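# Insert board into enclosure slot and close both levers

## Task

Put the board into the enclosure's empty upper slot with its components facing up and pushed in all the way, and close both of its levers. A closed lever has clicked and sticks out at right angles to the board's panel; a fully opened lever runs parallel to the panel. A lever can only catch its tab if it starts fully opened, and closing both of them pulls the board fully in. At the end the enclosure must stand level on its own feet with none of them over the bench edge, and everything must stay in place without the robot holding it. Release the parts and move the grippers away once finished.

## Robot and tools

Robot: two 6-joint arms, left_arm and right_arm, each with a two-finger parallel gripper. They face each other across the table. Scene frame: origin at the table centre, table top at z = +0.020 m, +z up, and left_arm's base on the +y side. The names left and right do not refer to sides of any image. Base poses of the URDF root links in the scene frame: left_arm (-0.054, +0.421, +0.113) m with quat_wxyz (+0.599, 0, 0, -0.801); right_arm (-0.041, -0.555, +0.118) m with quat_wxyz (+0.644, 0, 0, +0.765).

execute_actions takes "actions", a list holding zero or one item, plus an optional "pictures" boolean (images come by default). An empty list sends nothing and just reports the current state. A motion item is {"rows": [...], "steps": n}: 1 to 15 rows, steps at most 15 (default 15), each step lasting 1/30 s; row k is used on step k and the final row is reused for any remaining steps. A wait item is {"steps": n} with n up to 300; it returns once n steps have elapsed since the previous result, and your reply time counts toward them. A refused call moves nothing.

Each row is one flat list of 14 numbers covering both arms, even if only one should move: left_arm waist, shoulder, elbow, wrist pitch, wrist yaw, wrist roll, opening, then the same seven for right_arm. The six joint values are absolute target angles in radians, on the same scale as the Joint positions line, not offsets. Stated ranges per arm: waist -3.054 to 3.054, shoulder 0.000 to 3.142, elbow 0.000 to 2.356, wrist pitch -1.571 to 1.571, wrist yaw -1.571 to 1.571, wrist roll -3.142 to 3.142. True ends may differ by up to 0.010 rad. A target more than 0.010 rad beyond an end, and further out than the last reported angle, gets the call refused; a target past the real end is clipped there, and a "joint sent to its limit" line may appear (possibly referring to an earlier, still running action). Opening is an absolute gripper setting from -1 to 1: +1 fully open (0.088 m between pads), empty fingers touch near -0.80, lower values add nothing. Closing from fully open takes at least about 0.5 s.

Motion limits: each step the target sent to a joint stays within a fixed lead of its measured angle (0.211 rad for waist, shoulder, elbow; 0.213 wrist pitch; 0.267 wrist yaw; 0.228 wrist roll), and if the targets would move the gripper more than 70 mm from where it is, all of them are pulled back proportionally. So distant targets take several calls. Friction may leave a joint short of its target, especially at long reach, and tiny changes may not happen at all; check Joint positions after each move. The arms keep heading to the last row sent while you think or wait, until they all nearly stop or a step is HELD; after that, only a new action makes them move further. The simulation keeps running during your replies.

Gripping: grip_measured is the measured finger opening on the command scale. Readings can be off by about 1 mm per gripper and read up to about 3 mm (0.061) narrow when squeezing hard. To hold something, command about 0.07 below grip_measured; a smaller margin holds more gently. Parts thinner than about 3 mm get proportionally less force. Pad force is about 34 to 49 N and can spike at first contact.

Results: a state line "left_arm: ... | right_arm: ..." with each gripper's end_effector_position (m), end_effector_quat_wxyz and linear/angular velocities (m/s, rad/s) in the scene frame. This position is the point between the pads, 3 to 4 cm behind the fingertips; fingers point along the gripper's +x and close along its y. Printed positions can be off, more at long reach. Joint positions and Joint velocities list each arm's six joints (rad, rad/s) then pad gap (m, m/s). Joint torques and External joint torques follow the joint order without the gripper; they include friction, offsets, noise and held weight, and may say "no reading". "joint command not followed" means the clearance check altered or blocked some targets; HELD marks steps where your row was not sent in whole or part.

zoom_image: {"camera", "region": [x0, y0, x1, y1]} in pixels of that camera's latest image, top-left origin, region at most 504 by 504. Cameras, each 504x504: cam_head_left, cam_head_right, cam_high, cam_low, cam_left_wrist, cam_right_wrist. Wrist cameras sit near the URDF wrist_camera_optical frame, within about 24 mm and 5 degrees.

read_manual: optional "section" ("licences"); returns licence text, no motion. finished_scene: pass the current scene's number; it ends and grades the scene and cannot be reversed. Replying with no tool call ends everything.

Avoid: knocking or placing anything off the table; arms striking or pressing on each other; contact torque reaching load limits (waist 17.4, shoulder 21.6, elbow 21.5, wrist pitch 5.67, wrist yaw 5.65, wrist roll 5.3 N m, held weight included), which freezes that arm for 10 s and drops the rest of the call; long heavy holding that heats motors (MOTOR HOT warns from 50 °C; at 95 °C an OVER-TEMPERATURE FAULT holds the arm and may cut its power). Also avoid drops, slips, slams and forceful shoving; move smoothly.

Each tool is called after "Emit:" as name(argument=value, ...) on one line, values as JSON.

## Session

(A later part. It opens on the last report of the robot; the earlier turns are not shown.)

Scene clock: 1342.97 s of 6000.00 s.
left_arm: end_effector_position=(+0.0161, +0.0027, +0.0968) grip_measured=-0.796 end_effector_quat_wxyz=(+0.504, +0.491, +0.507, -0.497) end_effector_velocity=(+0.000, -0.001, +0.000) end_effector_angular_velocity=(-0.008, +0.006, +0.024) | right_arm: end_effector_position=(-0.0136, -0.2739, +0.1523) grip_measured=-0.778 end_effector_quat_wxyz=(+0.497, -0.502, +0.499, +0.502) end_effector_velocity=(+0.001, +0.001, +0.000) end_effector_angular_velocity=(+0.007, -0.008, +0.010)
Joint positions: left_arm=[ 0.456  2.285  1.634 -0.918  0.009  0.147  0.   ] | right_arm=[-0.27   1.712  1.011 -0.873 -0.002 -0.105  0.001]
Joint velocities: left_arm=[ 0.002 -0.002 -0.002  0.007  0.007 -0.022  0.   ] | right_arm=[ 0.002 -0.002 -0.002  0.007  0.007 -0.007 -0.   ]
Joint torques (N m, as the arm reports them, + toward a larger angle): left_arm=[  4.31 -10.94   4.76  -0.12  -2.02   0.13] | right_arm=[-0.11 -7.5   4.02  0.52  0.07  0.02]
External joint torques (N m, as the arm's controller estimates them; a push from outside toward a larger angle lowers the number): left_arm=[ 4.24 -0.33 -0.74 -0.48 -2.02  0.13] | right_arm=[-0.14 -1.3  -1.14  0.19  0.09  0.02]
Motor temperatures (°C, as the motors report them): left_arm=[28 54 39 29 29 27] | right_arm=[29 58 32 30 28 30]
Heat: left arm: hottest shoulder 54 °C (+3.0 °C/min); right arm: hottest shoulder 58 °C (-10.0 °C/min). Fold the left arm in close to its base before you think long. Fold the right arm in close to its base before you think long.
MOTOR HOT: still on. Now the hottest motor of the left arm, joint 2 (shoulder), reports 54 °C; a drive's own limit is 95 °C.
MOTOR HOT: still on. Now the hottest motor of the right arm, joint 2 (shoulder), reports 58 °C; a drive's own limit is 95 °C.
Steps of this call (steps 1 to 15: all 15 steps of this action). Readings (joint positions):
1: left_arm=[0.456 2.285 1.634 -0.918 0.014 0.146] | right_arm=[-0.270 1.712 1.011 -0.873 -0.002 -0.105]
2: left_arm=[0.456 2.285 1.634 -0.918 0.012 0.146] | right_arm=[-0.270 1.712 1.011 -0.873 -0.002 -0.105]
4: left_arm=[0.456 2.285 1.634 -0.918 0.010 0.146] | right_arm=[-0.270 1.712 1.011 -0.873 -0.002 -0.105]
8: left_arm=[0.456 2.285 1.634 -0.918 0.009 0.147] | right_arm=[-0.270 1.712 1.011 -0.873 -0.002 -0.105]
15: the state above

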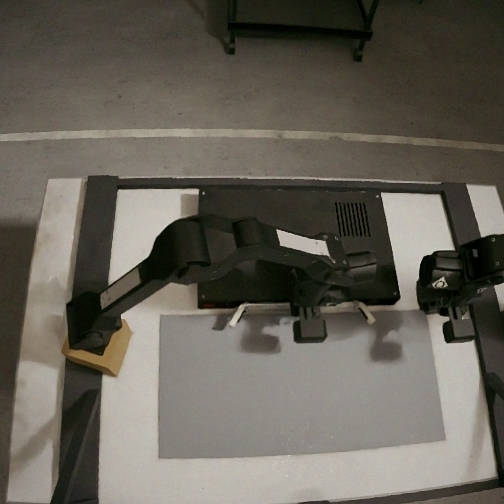

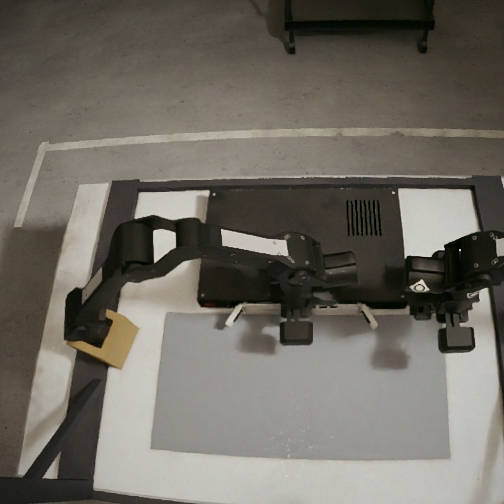

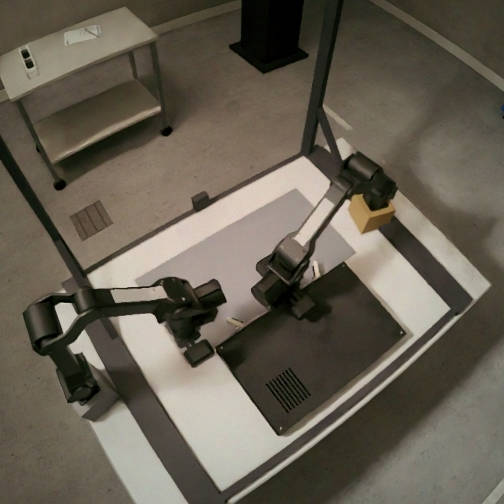

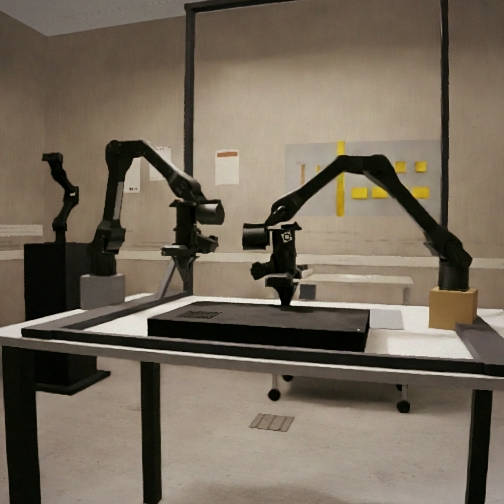

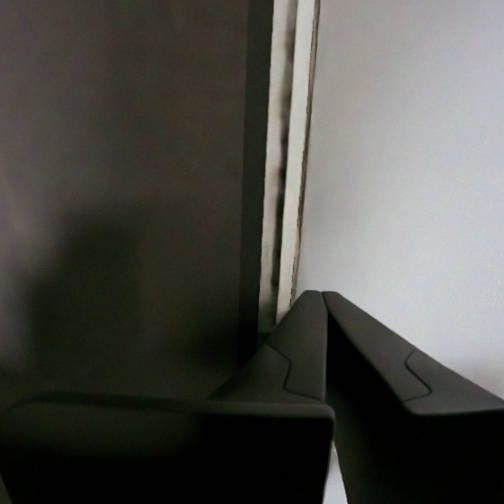

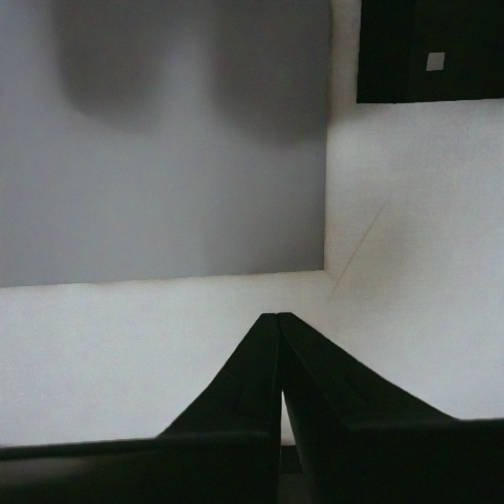

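Emit:
execute_actions(actions=[{"rows":[[0.3,2.29,1.635,-0.92,-0.04,0.05,-0.8,-0.271,1.7,1.0,-0.87,0,-0.105,-0.8]],"steps":15}], pictures=false)

Emit:
execute_actions(actions=[{"rows":[[0.27,2.1,1.6,-1.07,0,0.05,-0.8,-0.271,1.7,1.0,-0.87,0,-0.105,-0.8]],"steps":15}], pictures=false)

Emit:
execute_actions(actions=[{"rows":[[0.3,1.85,1.25,-0.97,0,0.05,-0.8,-0.271,1.7,1.0,-0.87,0,-0.105,-0.8]],"steps":15}], pictures=false)

Emit:
execute_actions(actions=[{"rows":[[0.3,1.62,0.89,-0.83,0,0.05,-0.8,-0.271,1.7,1.0,-0.87,0,-0.105,-0.8]],"steps":15}])

Scene clock: 1366.17 s of 6000.00 s.
left_arm: end_effector_position=(-0.0429, -0.0030, +0.0969) grip_measured=-0.796 end_effector_quat_wxyz=(+0.499, +0.520, +0.480, -0.501) end_effector_velocity=(+0.004, +0.001, -0.001) end_effector_angular_velocity=(-0.004, +0.007, +0.049) | right_arm: end_effector_position=(-0.0136, -0.2739, +0.1523) grip_measured=-0.778 end_effector_quat_wxyz=(+0.497, -0.502, +0.499, +0.502) end_effector_velocity=(-0.003, -0.004, -0.000) end_effector_angular_velocity=(-0.020, +0.024, +0.005)
Joint positions: left_arm=[ 0.3    2.285  1.634 -0.918 -0.038  0.056  0.   ] | right_arm=[-0.27   1.712  1.011 -0.873 -0.002 -0.105  0.001]
Joint velocities: left_arm=[ 0.012 -0.002 -0.007  0.007  0.007 -0.037  0.   ] | right_arm=[-0.002  0.002  0.002 -0.022 -0.022 -0.007 -0.   ]
Joint torques (N m, as the arm reports them, + toward a larger angle): left_arm=[ -0.07 -10.91   4.76  -0.1   -0.12  -0.2 ] | right_arm=[-0.13 -7.5   4.02  0.53  0.07  0.02]
External joint torques (N m, as the arm's controller estimates them; a push from outside toward a larger angle lowers the number): left_arm=[ 0.25 -0.36 -0.7  -0.45 -0.11 -0.2 ] | right_arm=[-0.18 -1.36 -1.07  0.22  0.09  0.02]
Motor temperatures (°C, as the motors report them): left_arm=[30 57 39 29 33 27] | right_arm=[29 56 32 30 28 30]
Heat: left arm: hottest shoulder 57 °C (+8.1 °C/min); right arm: hottest shoulder 56 °C (-8.1 °C/min). Fold the left arm in close to its base before you think long. Fold the right arm in close to its base before you think long.
MOTOR HOT: still on. Now the hottest motor of the left arm, joint 2 (shoulder), reports 57 °C; a drive's own limit is 95 °C.
MOTOR HOT: still on. Now the hottest motor of the right arm, joint 2 (shoulder), reports 56 °C; a drive's own limit is 95 °C.
Steps of this call (steps 1 to 15: the robot went on to your last target; steps 16 to 90: nothing new was sent; then 19.70 s passed at rest; steps 91 to 105: all 15 steps of this action). Readings (joint positions):
91: left_arm=[0.445 2.285 1.634 -0.918 -0.008 0.128] | right_arm=[-0.270 1.712 1.011 -0.873 -0.002 -0.105]
92: left_arm=[0.422 2.285 1.634 -0.918 -0.039 0.106] | right_arm=[-0.270 1.712 1.011 -0.873 -0.002 -0.105]
94: left_arm=[0.363 2.285 1.634 -0.918 -0.042 0.081] | right_arm=[-0.270 1.712 1.011 -0.873 -0.002 -0.105]
98: left_arm=[0.290 2.285 1.634 -0.918 -0.037 0.062] | right_arm=[-0.270 1.712 1.011 -0.873 -0.002 -0.105]
105: the state above

Scene clock: 1366.67 s of 6000.00 s.
left_arm: end_effector_position=(-0.0604, +0.0213, +0.1655) grip_measured=-0.796 end_effector_quat_wxyz=(+0.487, +0.514, +0.477, -0.521) end_effector_velocity=(+0.000, +0.005, +0.000) end_effector_angular_velocity=(+0.022, -0.008, +0.005) | right_arm: end_effector_position=(-0.0136, -0.2739, +0.1523) grip_measured=-0.778 end_effector_quat_wxyz=(+0.497, -0.502, +0.499, +0.502) end_effector_velocity=(-0.003, -0.002, +0.000) end_effector_angular_velocity=(-0.005, +0.023, +0.005)
Joint positions: left_arm=[ 0.27   2.094  1.608 -1.068 -0.003  0.055  0.   ] | right_arm=[-0.27   1.712  1.011 -0.873 -0.002 -0.105  0.001]
Joint velocities: left_arm=[-0.002 -0.002 -0.002 -0.022 -0.007 -0.007  0.   ] | right_arm=[-0.002 -0.002 -0.002 -0.007 -0.022 -0.007 -0.   ]
Joint torques (N m, as the arm reports them, + toward a larger angle): left_arm=[ 0.   -9.84  4.15 -0.02  0.13 -0.2 ] | right_arm=[-0.13 -7.5   4.01  0.52  0.08  0.02]
External joint torques (N m, as the arm's controller estimates them; a push from outside toward a larger angle lowers the number): left_arm=[ 0.   -0.16 -1.62 -0.38  0.13 -0.2 ] | right_arm=[-0.15 -1.32 -1.07  0.22  0.1   0.02]
Motor temperatures (°C, as the motors report them): left_arm=[30 58 39 29 33 27] | right_arm=[29 56 32 30 28 30]
Heat: left arm: hottest shoulder 58 °C (+9.1 °C/min); right arm: hottest shoulder 56 °C (-8.0 °C/min). Fold the left arm in close to its base before you think long. Fold the right arm in close to its base before you think long.
MOTOR HOT: still on. Now the hottest motor of the left arm, joint 2 (shoulder), reports 58 °C; a drive's own limit is 95 °C.
MOTOR HOT: still on. Now the hottest motor of the right arm, joint 2 (shoulder), reports 56 °C; a drive's own limit is 95 °C.
Steps of this call (steps 1 to 15: all 15 steps of this action). Readings (joint positions):
1: left_arm=[0.299 2.264 1.632 -0.939 -0.034 0.055] | right_arm=[-0.270 1.712 1.011 -0.873 -0.002 -0.105]
2: left_arm=[0.296 2.242 1.621 -0.991 -0.025 0.055] | right_arm=[-0.270 1.712 1.011 -0.873 -0.002 -0.105]
4: left_arm=[0.284 2.182 1.606 -1.039 -0.013 0.055] | right_arm=[-0.270 1.712 1.011 -0.873 -0.002 -0.105]
8: left_arm=[0.270 2.098 1.609 -1.059 -0.005 0.055] | right_arm=[-0.270 1.712 1.011 -0.873 -0.002 -0.105]
15: the state above

Scene clock: 1367.17 s of 6000.00 s.
left_arm: end_effector_position=(-0.0501, +0.0887, +0.1633) grip_measured=-0.796 end_effector_quat_wxyz=(+0.490, +0.510, +0.488, -0.511) end_effector_velocity=(-0.003, +0.003, +0.001) end_effector_angular_velocity=(+0.007, -0.007, +0.010) | right_arm: end_effector_position=(-0.0136, -0.2739, +0.1523) grip_measured=-0.778 end_effector_quat_wxyz=(+0.497, -0.502, +0.499, +0.502) end_effector_velocity=(-0.002, -0.005, +0.000) end_effector_angular_velocity=(-0.021, +0.009, +0.010)
Joint positions: left_arm=[ 0.298  1.861  1.265 -0.972 -0.001  0.055  0.   ] | right_arm=[-0.27   1.712  1.011 -0.873 -0.002 -0.105  0.001]
Joint velocities: left_arm=[-0.012 -0.007 -0.007 -0.007 -0.007 -0.022  0.   ] | right_arm=[ 0.002 -0.002 -0.002 -0.022 -0.007 -0.007 -0.   ]
Joint torques (N m, as the arm reports them, + toward a larger angle): left_arm=[ 0.11 -9.79  3.32  0.16  0.05 -0.19] | right_arm=[-0.12 -7.51  4.02  0.53  0.07  0.02]
External joint torques (N m, as the arm's controller estimates them; a push from outside toward a larger angle lowers the number): left_arm=[ 0.19 -1.98 -2.19 -0.17  0.05 -0.19] | right_arm=[-0.16 -1.29 -1.13  0.21  0.09  0.02]
Motor temperatures (°C, as the motors report them): left_arm=[30 58 39 29 33 27] | right_arm=[29 56 32 30 28 30]
Heat: left arm: hottest shoulder 58 °C (+9.1 °C/min); right arm: hottest shoulder 56 °C (-8.1 °C/min). Fold the left arm in close to its base before you think long. Fold the right arm in close to its base before you think long.
MOTOR HOT: still on. Now the hottest motor of the left arm, joint 2 (shoulder), reports 58 °C; a drive's own limit is 95 °C.
MOTOR HOT: still on. Now the hottest motor of the right arm, joint 2 (shoulder), reports 56 °C; a drive's own limit is 95 °C.
Steps of this call (steps 1 to 15: all 15 steps of this action). Readings (joint positions):
1: left_arm=[0.271 2.060 1.568 -1.023 -0.002 0.055] | right_arm=[-0.270 1.712 1.011 -0.873 -0.002 -0.105]
2: left_arm=[0.276 2.017 1.510 -1.009 -0.001 0.055] | right_arm=[-0.270 1.712 1.011 -0.873 -0.002 -0.105]
4: left_arm=[0.288 1.929 1.395 -1.004 -0.001 0.055] | right_arm=[-0.270 1.712 1.011 -0.873 -0.002 -0.105]
8: left_arm=[0.298 1.861 1.296 -0.979 -0.001 0.055] | right_arm=[-0.270 1.712 1.011 -0.873 -0.002 -0.105]
15: the state above

Scene clock: 1367.67 s of 6000.00 s.
left_arm: end_effector_position=(-0.0509, +0.1597, +0.1442) grip_measured=-0.796 end_effector_quat_wxyz=(+0.493, +0.508, +0.485, -0.514) end_effector_velocity=(-0.001, +0.011, -0.002) end_effector_angular_velocity=(+0.017, -0.007, +0.000) | right_arm: end_effector_position=(-0.0136, -0.2739, +0.1523) grip_measured=-0.778 end_effector_quat_wxyz=(+0.497, -0.502, +0.499, +0.502) end_effector_velocity=(+0.003, -0.003, +0.000) end_effector_angular_velocity=(-0.008, -0.007, +0.000)
Joint positions: left_arm=[ 0.298  1.629  0.905 -0.832 -0.001  0.055  0.   ] | right_arm=[-0.27   1.712  1.011 -0.873 -0.002 -0.105  0.001]
Joint velocities: left_arm=[-0.007 -0.022 -0.032 -0.007 -0.007 -0.007  0.   ] | right_arm=[-0.007 -0.002 -0.002 -0.007  0.007 -0.007 -0.   ]
Joint torques (N m, as the arm reports them, + toward a larger angle): left_arm=[ 0.13 -7.46  3.2   0.25  0.04 -0.19] | right_arm=[-0.12 -7.48  4.    0.53  0.07  0.01]
External joint torques (N m, as the arm's controller estimates them; a push from outside toward a larger angle lowers the number): left_arm=[ 0.16 -1.76 -2.02 -0.11  0.05 -0.19] | right_arm=[-0.09 -1.25 -1.18  0.19  0.08  0.01]
Motor temperatures (°C, as the motors report them): left_arm=[30 58 39 29 32 27] | right_arm=[29 56 32 30 28 30]
Heat: left arm: hottest shoulder 58 °C (+9.1 °C/min); right arm: hottest shoulder 56 °C (-8.0 °C/min). Fold the left arm in close to its base before you think long. Fold the right arm in close to its base before you think long.
MOTOR HOT: still on. Now the hottest motor of the left arm, joint 2 (shoulder), reports 58 °C; a drive's own limit is 95 °C.
MOTOR HOT: still on. Now the hottest motor of the right arm, joint 2 (shoulder), reports 56 °C; a drive's own limit is 95 °C.
Steps of this call (steps 1 to 15: all 15 steps of this action). Readings (joint positions):
1: left_arm=[0.298 1.825 1.221 -0.913 -0.001 0.055] | right_arm=[-0.270 1.712 1.011 -0.873 -0.002 -0.105]
2: left_arm=[0.298 1.780 1.165 -0.889 -0.001 0.055] | right_arm=[-0.270 1.712 1.011 -0.873 -0.002 -0.105]
4: left_arm=[0.298 1.685 1.050 -0.872 -0.001 0.055] | right_arm=[-0.270 1.712 1.011 -0.873 -0.002 -0.105]
8: left_arm=[0.298 1.633 0.933 -0.843 -0.001 0.055] | right_arm=[-0.270 1.712 1.011 -0.873 -0.002 -0.105]
15: the state above

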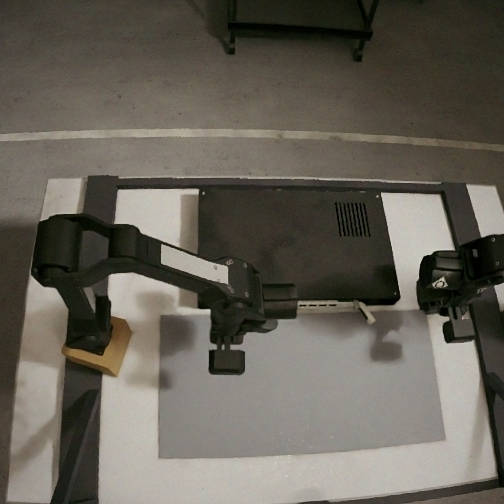

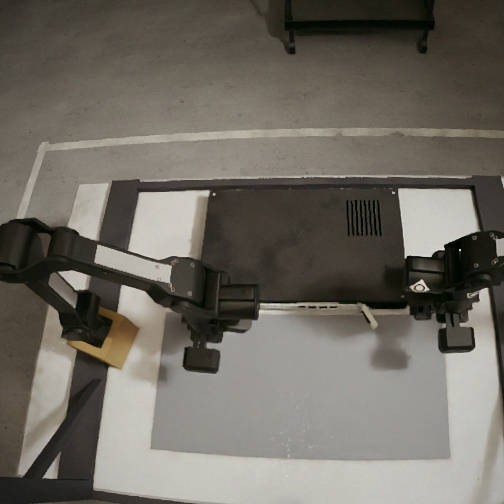

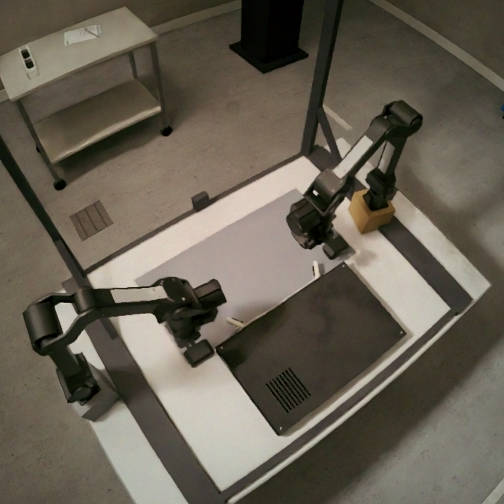

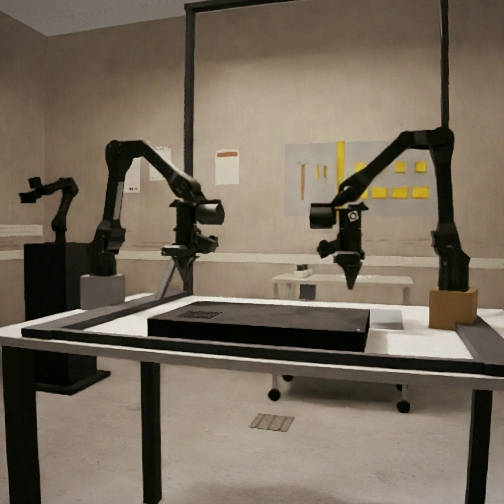

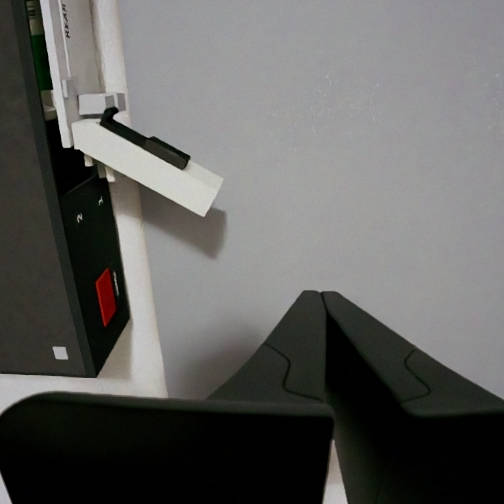

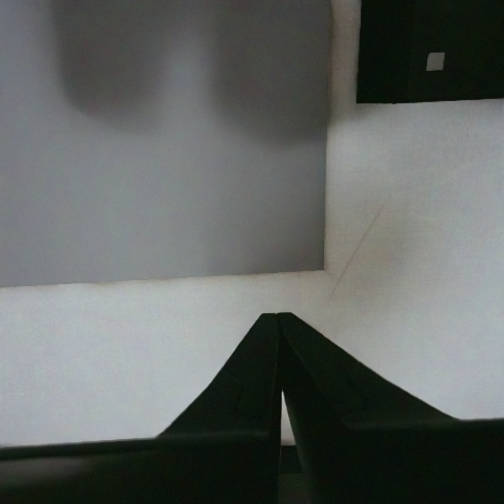

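Emit:
execute_actions(actions=[{"rows":[[0.3,1.4,0.55,-0.5,0,0.05,-0.8,-0.235,1.9,1.15,-0.82,0,-0.06,-0.8]],"steps":15}], pictures=false)

Emit:
execute_actions(actions=[{"rows":[[0.3,1.3,0.2,0.15,0,0.05,-0.8,-0.235,2.05,1.3,-0.82,0,-0.06,-0.8]],"steps":15}], pictures=false)

Emit:
execute_actions(actions=[{"rows":[[0.35,1.4,0.04,0.62,0,0.05,-0.8,-0.235,2.14,1.36,-0.795,0,-0.06,-0.8]],"steps":15}], pictures=false)

Emit:
execute_actions(actions=[{"rows":[[0.415,1.47,0.03,0.643,0,0.05,-0.8,-0.235,2.14,1.36,-0.795,0,-0.06,-0.8]],"steps":15}])

Scene clock: 1385.47 s of 6000.00 s.
left_arm: end_effector_position=(-0.0513, +0.1878, +0.1213) grip_measured=-0.796 end_effector_quat_wxyz=(+0.544, +0.453, +0.428, -0.561) end_effector_velocity=(+0.000, +0.004, -0.001) end_effector_angular_velocity=(-0.007, -0.009, -0.008) | right_arm: end_effector_position=(-0.0199, -0.2332, +0.1315) grip_measured=-0.778 end_effector_quat_wxyz=(+0.500, -0.500, +0.500, +0.501) end_effector_velocity=(+0.002, +0.001, +0.001) end_effector_angular_velocity=(-0.003, -0.007, +0.005)
Joint positions: left_arm=[ 0.298  1.407  0.565 -0.503 -0.001  0.055  0.   ] | right_arm=[-0.238  1.886  1.139 -0.823 -0.    -0.067  0.001]
Joint velocities: left_arm=[-0.002 -0.022 -0.022  0.007 -0.007  0.007  0.   ] | right_arm=[-0.002  0.002  0.007 -0.007  0.007 -0.007  0.   ]
Joint torques (N m, as the arm reports them, + toward a larger angle): left_arm=[ 0.13 -5.42  3.23  0.66  0.05 -0.18] | right_arm=[ 0.15 -6.24  5.92  0.53  0.01  0.2 ]
External joint torques (N m, as the arm's controller estimates them; a push from outside toward a larger angle lowers the number): left_arm=[ 0.13 -1.41 -1.99 -0.06  0.06 -0.18] | right_arm=[0.15 1.05 0.98 0.23 0.02 0.2 ]
Motor temperatures (°C, as the motors report them): left_arm=[29 54 38 29 31 27] | right_arm=[29 56 32 30 28 29]
Heat: left arm: hottest shoulder 54 °C (+4.0 °C/min); right arm: hottest shoulder 56 °C (-4.0 °C/min). Fold the left arm in close to its base before you think long. Fold the right arm in close to its base before you think long.
MOTOR HOT: still on. Now the hottest motor of the left arm, joint 2 (shoulder), reports 54 °C; a drive's own limit is 95 °C.
MOTOR HOT: still on. Now the hottest motor of the right arm, joint 2 (shoulder), reports 56 °C; a drive's own limit is 95 °C.
Steps of this call (steps 1 to 15: the robot went on to your last target; steps 16 to 90: nothing new was sent; then 14.30 s passed at rest; steps 91 to 105: all 15 steps of this action). Readings (joint positions):
91: left_arm=[0.298 1.593 0.860 -0.761 -0.001 0.055] | right_arm=[-0.268 1.735 1.027 -0.877 -0.001 -0.099]
92: left_arm=[0.298 1.546 0.803 -0.702 -0.001 0.055] | right_arm=[-0.262 1.770 1.058 -0.856 -0.000 -0.090]
94: left_arm=[0.298 1.454 0.695 -0.606 -0.001 0.055] | right_arm=[-0.248 1.842 1.111 -0.825 -0.000 -0.078]
98: left_arm=[0.298 1.420 0.587 -0.532 -0.001 0.055] | right_arm=[-0.238 1.882 1.129 -0.825 -0.000 -0.070]
105: the state above

Scene clock: 1385.97 s of 6000.00 s.
left_arm: end_effector_position=(-0.0511, +0.1782, +0.1038) grip_measured=-0.796 end_effector_quat_wxyz=(+0.623, +0.340, +0.309, -0.633) end_effector_velocity=(-0.005, -0.002, -0.000) end_effector_angular_velocity=(-0.071, +0.013, -0.026) | right_arm: end_effector_position=(-0.0174, -0.1954, +0.1167) grip_measured=-0.778 end_effector_quat_wxyz=(+0.501, -0.499, +0.498, +0.502) end_effector_velocity=(+0.000, +0.004, +0.001) end_effector_angular_velocity=(+0.013, +0.006, +0.020)
Joint positions: left_arm=[ 0.298  1.303  0.215  0.134 -0.001  0.055  0.   ] | right_arm=[-0.238  2.035  1.289 -0.818 -0.    -0.067  0.001]
Joint velocities: left_arm=[-0.007 -0.002 -0.056  0.125  0.022  0.007  0.   ] | right_arm=[-0.002  0.002  0.007  0.007 -0.007 -0.022  0.   ]
Joint torques (N m, as the arm reports them, + toward a larger angle): left_arm=[ 0.14 -3.99  3.21  1.43  0.05 -0.18] | right_arm=[ 0.16 -7.03  5.95  0.17  0.01  0.19]
External joint torques (N m, as the arm's controller estimates them; a push from outside toward a larger angle lowers the number): left_arm=[ 0.17 -1.   -1.87  0.07  0.05 -0.18] | right_arm=[ 0.15  1.34  0.95 -0.15  0.03  0.19]
Motor temperatures (°C, as the motors report them): left_arm=[29 54 38 29 31 27] | right_arm=[29 56 32 30 28 29]
Heat: left arm: hottest shoulder 54 °C (+3.0 °C/min); right arm: hottest shoulder 56 °C (-4.1 °C/min). Fold the left arm in close to its base before you think long. Fold the right arm in close to its base before you think long.
MOTOR HOT: still on. Now the hottest motor of the left arm, joint 2 (shoulder), reports 54 °C; a drive's own limit is 95 °C.
MOTOR HOT: still on. Now the hottest motor of the right arm, joint 2 (shoulder), reports 56 °C; a drive's own limit is 95 °C.
Steps of this call (steps 1 to 15: all 15 steps of this action). Readings (joint positions):
1: left_arm=[0.298 1.389 0.526 -0.435 -0.001 0.055] | right_arm=[-0.238 1.911 1.164 -0.839 -0.000 -0.067]
2: left_arm=[0.298 1.361 0.474 -0.371 -0.001 0.055] | right_arm=[-0.238 1.944 1.201 -0.827 -0.000 -0.067]
4: left_arm=[0.298 1.322 0.361 -0.253 -0.001 0.055] | right_arm=[-0.238 2.002 1.259 -0.811 -0.000 -0.067]
8: left_arm=[0.298 1.317 0.227 -0.032 -0.001 0.055] | right_arm=[-0.238 2.032 1.280 -0.818 -0.000 -0.067]
15: the state above

Scene clock: 1386.47 s of 6000.00 s.
left_arm: end_effector_position=(-0.0394, +0.1718, +0.1059) grip_measured=-0.796 end_effector_quat_wxyz=(+0.673, +0.262, +0.242, -0.648) end_effector_velocity=(-0.000, -0.005, +0.007) end_effector_angular_velocity=(-0.046, -0.003, -0.008) | right_arm: end_effector_position=(-0.0165, -0.1806, +0.0980) grip_measured=-0.778 end_effector_quat_wxyz=(+0.499, -0.501, +0.501, +0.499) end_effector_velocity=(-0.003, -0.002, +0.000) end_effector_angular_velocity=(-0.006, +0.023, +0.019)
Joint positions: left_arm=[0.347 1.393 0.05  0.615 0.001 0.055 0.   ] | right_arm=[-0.238  2.127  1.349 -0.797 -0.    -0.066  0.001]
Joint velocities: left_arm=[ 0.002 -0.002 -0.007  0.051  0.007  0.007  0.   ] | right_arm=[-0.002 -0.002 -0.002 -0.007 -0.022 -0.022 -0.   ]
Joint torques (N m, as the arm reports them, + toward a larger angle): left_arm=[ 0.3  -2.53  2.57  1.57 -0.04 -0.18] | right_arm=[ 0.15 -7.69  5.88  0.5   0.02  0.19]
External joint torques (N m, as the arm's controller estimates them; a push from outside toward a larger angle lowers the number): left_arm=[ 0.3   0.18 -1.43  0.03 -0.04 -0.18] | right_arm=[0.13 1.14 1.04 0.21 0.03 0.19]
Motor temperatures (°C, as the motors report them): left_arm=[29 54 38 29 31 27] | right_arm=[29 56 32 30 28 29]
Heat: left arm: hottest shoulder 54 °C (+3.0 °C/min); right arm: hottest shoulder 56 °C (-4.0 °C/min). Fold the left arm in close to its base before you think long. Fold the right arm in close to its base before you think long.
MOTOR HOT: still on. Now the hottest motor of the left arm, joint 2 (shoulder), reports 54 °C; a drive's own limit is 95 °C.
MOTOR HOT: still on. Now the hottest motor of the right arm, joint 2 (shoulder), reports 56 °C; a drive's own limit is 95 °C.
Steps of this call (steps 1 to 15: all 15 steps of this action). Readings (joint positions):
1: left_arm=[0.305 1.317 0.185 0.199 0.002 0.055] | right_arm=[-0.238 2.049 1.299 -0.821 -0.000 -0.067]
2: left_arm=[0.318 1.334 0.154 0.267 0.002 0.055] | right_arm=[-0.238 2.066 1.316 -0.811 -0.000 -0.067]
4: left_arm=[0.335 1.369 0.092 0.367 0.001 0.055] | right_arm=[-0.238 2.102 1.341 -0.798 -0.000 -0.066]
8: left_arm=[0.344 1.391 0.053 0.559 0.001 0.055] | right_arm=[-0.238 2.126 1.343 -0.798 -0.000 -0.066]
15: the state above

Scene clock: 1386.97 s of 6000.00 s.
left_arm: end_effector_position=(-0.0243, +0.1818, +0.0915) grip_measured=-0.796 end_effector_quat_wxyz=(+0.686, +0.271, +0.269, -0.620) end_effector_velocity=(+0.005, +0.005, -0.005) end_effector_angular_velocity=(+0.031, -0.027, +0.023) | right_arm: end_effector_position=(-0.0165, -0.1806, +0.0980) grip_measured=-0.778 end_effector_quat_wxyz=(+0.499, -0.501, +0.501, +0.499) end_effector_velocity=(-0.001, -0.007, -0.001) end_effector_angular_velocity=(-0.026, +0.009, +0.005)
Joint positions: left_arm=[0.411 1.462 0.038 0.642 0.001 0.055 0.   ] | right_arm=[-0.238  2.127  1.349 -0.797 -0.    -0.066  0.001]
Joint velocities: left_arm=[ 0.002  0.002 -0.002 -0.022 -0.037  0.007  0.   ] | right_arm=[-0.002 -0.002 -0.007 -0.022 -0.007 -0.007 -0.   ]
Joint torques (N m, as the arm reports them, + toward a larger angle): left_arm=[ 0.27 -2.63  2.28  1.61 -0.03 -0.18] | right_arm=[ 0.17 -7.74  5.94  0.48  0.01  0.18]
External joint torques (N m, as the arm's controller estimates them; a push from outside toward a larger angle lowers the number): left_arm=[ 0.25  0.22 -1.39  0.08 -0.02 -0.19] | right_arm=[0.17 1.15 1.05 0.18 0.03 0.18]
Motor temperatures (°C, as the motors report them): left_arm=[29 54 38 29 31 27] | right_arm=[29 56 32 30 28 29]
Heat: left arm: hottest shoulder 54 °C (+3.0 °C/min); right arm: hottest shoulder 56 °C (-4.1 °C/min). Fold the left arm in close to its base before you think long. Fold the right arm in close to its base before you think long.
MOTOR HOT: still on. Now the hottest motor of the left arm, joint 2 (shoulder), reports 54 °C; a drive's own limit is 95 °C.
MOTOR HOT: still on. Now the hottest motor of the right arm, joint 2 (shoulder), reports 56 °C; a drive's own limit is 95 °C.
Steps of this call (steps 1 to 15: all 15 steps of this action). Readings (joint positions):
1: left_arm=[0.358 1.405 0.049 0.626 0.004 0.055] | right_arm=[-0.238 2.127 1.349 -0.797 -0.000 -0.066]
2: left_arm=[0.376 1.422 0.049 0.632 0.002 0.055] | right_arm=[-0.238 2.127 1.349 -0.797 -0.000 -0.066]
4: left_arm=[0.397 1.446 0.043 0.632 0.001 0.055] | right_arm=[-0.238 2.127 1.349 -0.797 -0.000 -0.066]
8: left_arm=[0.408 1.459 0.038 0.640 0.001 0.055] | right_arm=[-0.238 2.127 1.349 -0.797 -0.000 -0.066]
15: the state above

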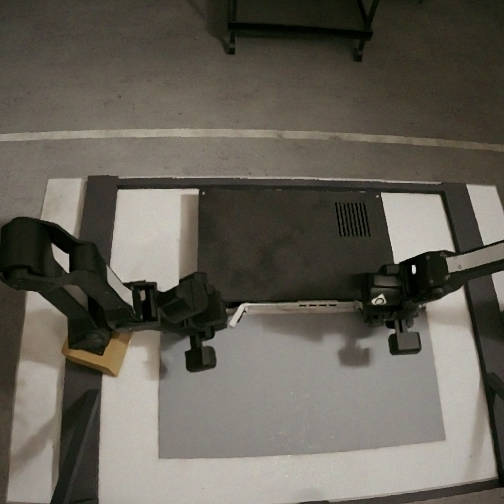

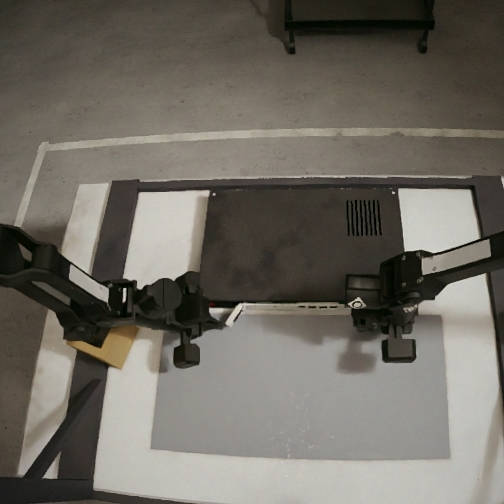

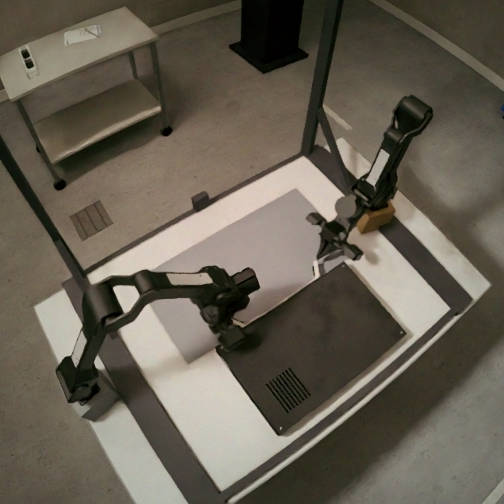

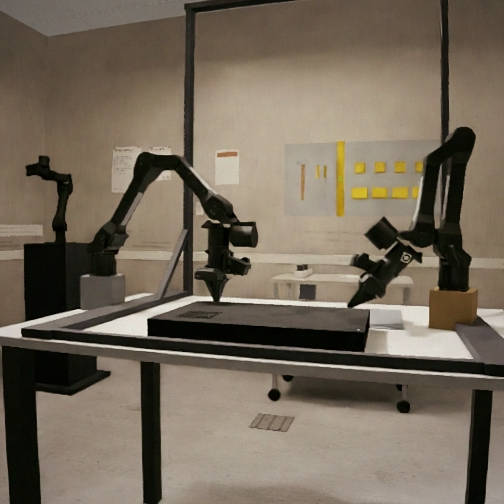

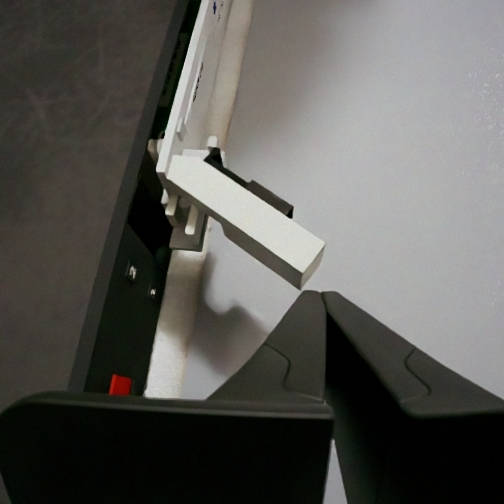

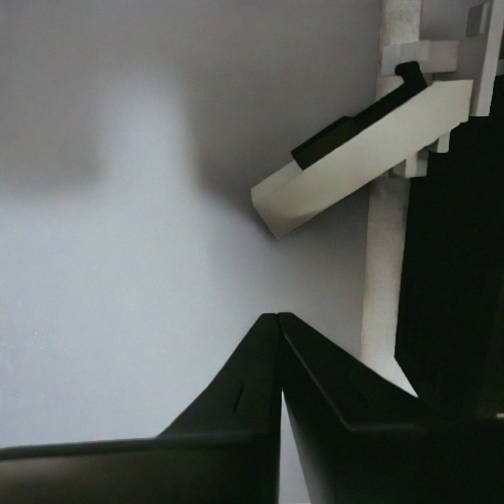

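Shift both toward +x, then push.

Emit:
execute_actions(actions=[{"rows":[[0.465,1.48,0.04,0.643,0,0.08,-0.8,-0.265,2.15,1.37,-0.795,0,-0.09,-0.8]],"steps":12}], pictures=false)

Emit:
execute_actions(actions=[{"rows":[[0.46,1.51,0.09,0.643,0,0.08,-0.8,-0.262,2.2,1.46,-0.83,0,-0.09,-0.8],[0.46,1.51,0.09,0.643,0,0.08,-0.8,-0.262,2.2,1.46,-0.83,0,-0.09,-0.8],[0.46,1.51,0.09,0.643,0,0.08,-0.8,-0.262,2.2,1.46,-0.83,0,-0.09,-0.8],[0.46,1.51,0.09,0.643,0,0.08,-0.8,-0.262,2.2,1.46,-0.83,0,-0.09,-0.8],[0.46,1.51,0.09,0.643,0,0.08,-0.8,-0.262,2.2,1.46,-0.83,0,-0.09,-0.8],[0.45,1.545,0.14,0.645,0,0.08,-0.8,-0.258,2.245,1.54,-0.86,0,-0.09,-0.8]],"steps":15}])

Scene clock: 1397.60 s of 6000.00 s.
left_arm: end_effector_position=(-0.0127, +0.1846, +0.0894) grip_measured=-0.796 end_effector_quat_wxyz=(+0.697, +0.274, +0.273, -0.604) end_effector_velocity=(-0.002, +0.006, -0.005) end_effector_angular_velocity=(+0.026, +0.005, -0.008) | right_arm: end_effector_position=(-0.0066, -0.1792, +0.0971) grip_measured=-0.778 end_effector_quat_wxyz=(+0.501, -0.499, +0.503, +0.497) end_effector_velocity=(+0.000, +0.003, +0.001) end_effector_angular_velocity=(+0.013, +0.006, +0.020)
Joint positions: left_arm=[0.461 1.472 0.038 0.643 0.001 0.074 0.   ] | right_arm=[-0.264  2.135  1.359 -0.797 -0.    -0.083  0.001]
Joint velocities: left_arm=[ 0.002 -0.002 -0.007 -0.022  0.007  0.007  0.   ] | right_arm=[-0.002 -0.002  0.002  0.007 -0.007 -0.022 -0.   ]
Joint torques (N m, as the arm reports them, + toward a larger angle): left_arm=[ 0.32 -2.68  3.28  1.51 -0.05  0.2 ] | right_arm=[-0.13 -7.6   6.06  0.48  0.01 -0.2 ]
External joint torques (N m, as the arm's controller estimates them; a push from outside toward a larger angle lowers the number): left_arm=[ 0.33  0.2  -0.34 -0.01 -0.05  0.2 ] | right_arm=[-0.18  1.38  1.11  0.15  0.03 -0.2 ]
Motor temperatures (°C, as the motors report them): left_arm=[29 50 37 31 30 27] | right_arm=[29 55 32 30 28 30]
Heat: left arm: hottest shoulder 50 °C (-3.0 °C/min); right arm: hottest shoulder 55 °C (-3.0 °C/min). Fold the left arm in close to its base before you think long. Fold the right arm in close to its base before you think long.
MOTOR HOT: still on. Now the hottest motor of the left arm, joint 2 (shoulder), reports 50 °C; a drive's own limit is 95 °C.
MOTOR HOT: still on. Now the hottest motor of the right arm, joint 2 (shoulder), reports 55 °C; a drive's own limit is 95 °C.
Steps of this call (steps 1 to 15: the robot went on to your last target; steps 16 to 90: nothing new was sent; then 7.23 s passed at rest; steps 91 to 102: all 12 steps of this action). Readings (joint positions):
91: left_arm=[0.420 1.464 0.038 0.642 0.003 0.056] | right_arm=[-0.239 2.129 1.351 -0.797 -0.000 -0.067]
92: left_arm=[0.434 1.466 0.038 0.643 0.002 0.060] | right_arm=[-0.243 2.130 1.353 -0.797 -0.000 -0.069]
94: left_arm=[0.450 1.470 0.038 0.643 0.001 0.067] | right_arm=[-0.253 2.134 1.357 -0.797 -0.000 -0.076]
98: left_arm=[0.459 1.472 0.038 0.643 0.001 0.073] | right_arm=[-0.263 2.135 1.358 -0.797 -0.000 -0.081]
102: the state above

Scene clock: 1398.10 s of 6000.00 s.
left_arm: end_effector_position=(-0.0095, +0.1561, +0.0986) grip_measured=-0.796 end_effector_quat_wxyz=(+0.700, +0.265, +0.260, -0.610) end_effector_velocity=(-0.003, +0.002, -0.005) end_effector_angular_velocity=(+0.018, +0.024, +0.002) | right_arm: end_effector_position=(-0.0041, -0.1496, +0.0986) grip_measured=-0.778 end_effector_quat_wxyz=(+0.502, -0.498, +0.501, +0.499) end_effector_velocity=(+0.000, +0.004, +0.000) end_effector_angular_velocity=(+0.003, +0.007, +0.005)
Joint positions: left_arm=[0.454 1.535 0.132 0.645 0.    0.075 0.   ] | right_arm=[-0.263  2.228  1.521 -0.862  0.    -0.084  0.001]
Joint velocities: left_arm=[-0.007  0.017  0.002 -0.007  0.007 -0.022  0.   ] | right_arm=[-0.002  0.012  0.022 -0.007 -0.007 -0.007 -0.   ]
Joint torques (N m, as the arm reports them, + toward a larger angle): left_arm=[-0.31 -3.2   4.08  1.53  0.02  0.21] | right_arm=[ 0.31 -8.08  6.72  0.57  0.   -0.18]
External joint torques (N m, as the arm's controller estimates them; a push from outside toward a larger angle lowers the number): left_arm=[-0.29  0.36  0.24 -0.02  0.01  0.2 ] | right_arm=[ 0.29  1.66  1.53  0.22  0.01 -0.18]
Motor temperatures (°C, as the motors report them): left_arm=[29 50 37 31 30 27] | right_arm=[29 55 33 30 28 30]
Heat: left arm: hottest shoulder 50 °C (-3.0 °C/min); right arm: hottest shoulder 55 °C (-3.0 °C/min). Fold the left arm in close to its base before you think long. Fold the right arm in close to its base before you think long.
MOTOR HOT: still on. Now the hottest motor of the left arm, joint 2 (shoulder), reports 50 °C; a drive's own limit is 95 °C.
MOTOR HOT: still on. Now the hottest motor of the right arm, joint 2 (shoulder), reports 55 °C; a drive's own limit is 95 °C.
Steps of this call (steps 1 to 15: all 15 steps of this action). Readings (joint positions):
1: left_arm=[0.461 1.477 0.044 0.643 0.001 0.075] | right_arm=[-0.264 2.145 1.374 -0.811 -0.000 -0.083]
2: left_arm=[0.461 1.486 0.052 0.642 0.001 0.075] | right_arm=[-0.264 2.157 1.396 -0.815 -0.000 -0.083]
4: left_arm=[0.461 1.496 0.070 0.643 0.001 0.075] | right_arm=[-0.264 2.176 1.428 -0.815 -0.000 -0.083]
8: left_arm=[0.458 1.523 0.109 0.644 0.000 0.075] | right_arm=[-0.263 2.211 1.494 -0.843 -0.000 -0.083]
15: the state above

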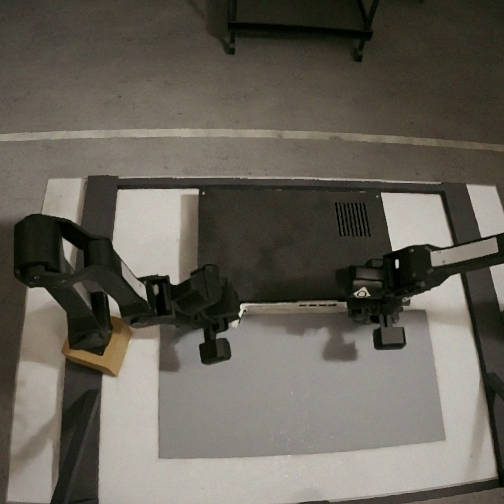

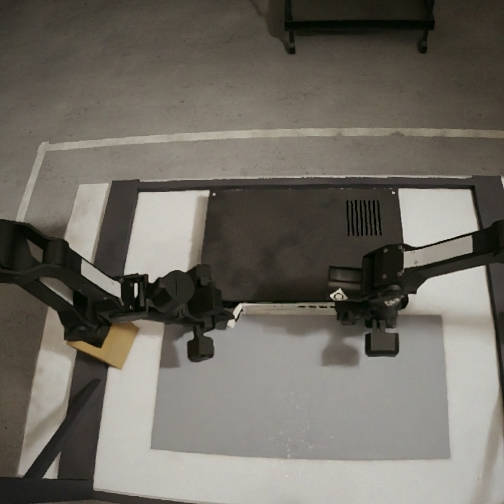

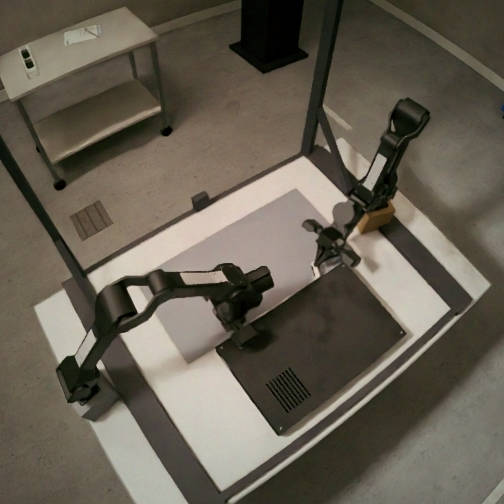

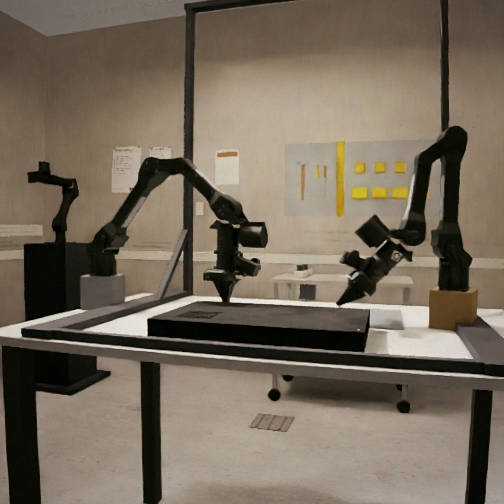

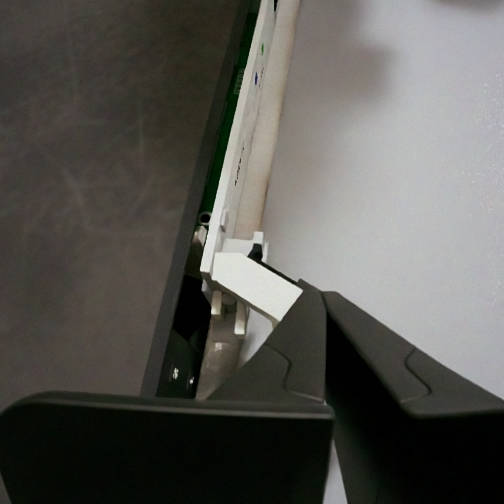

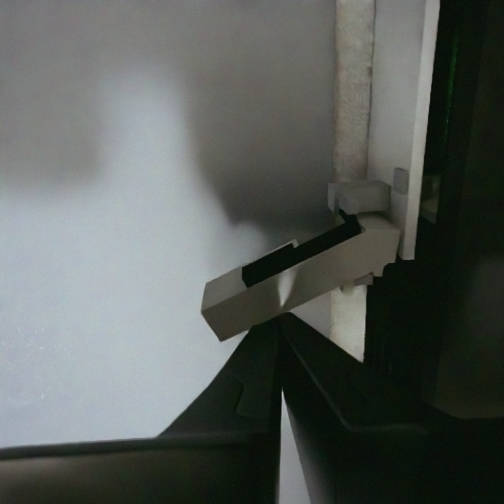

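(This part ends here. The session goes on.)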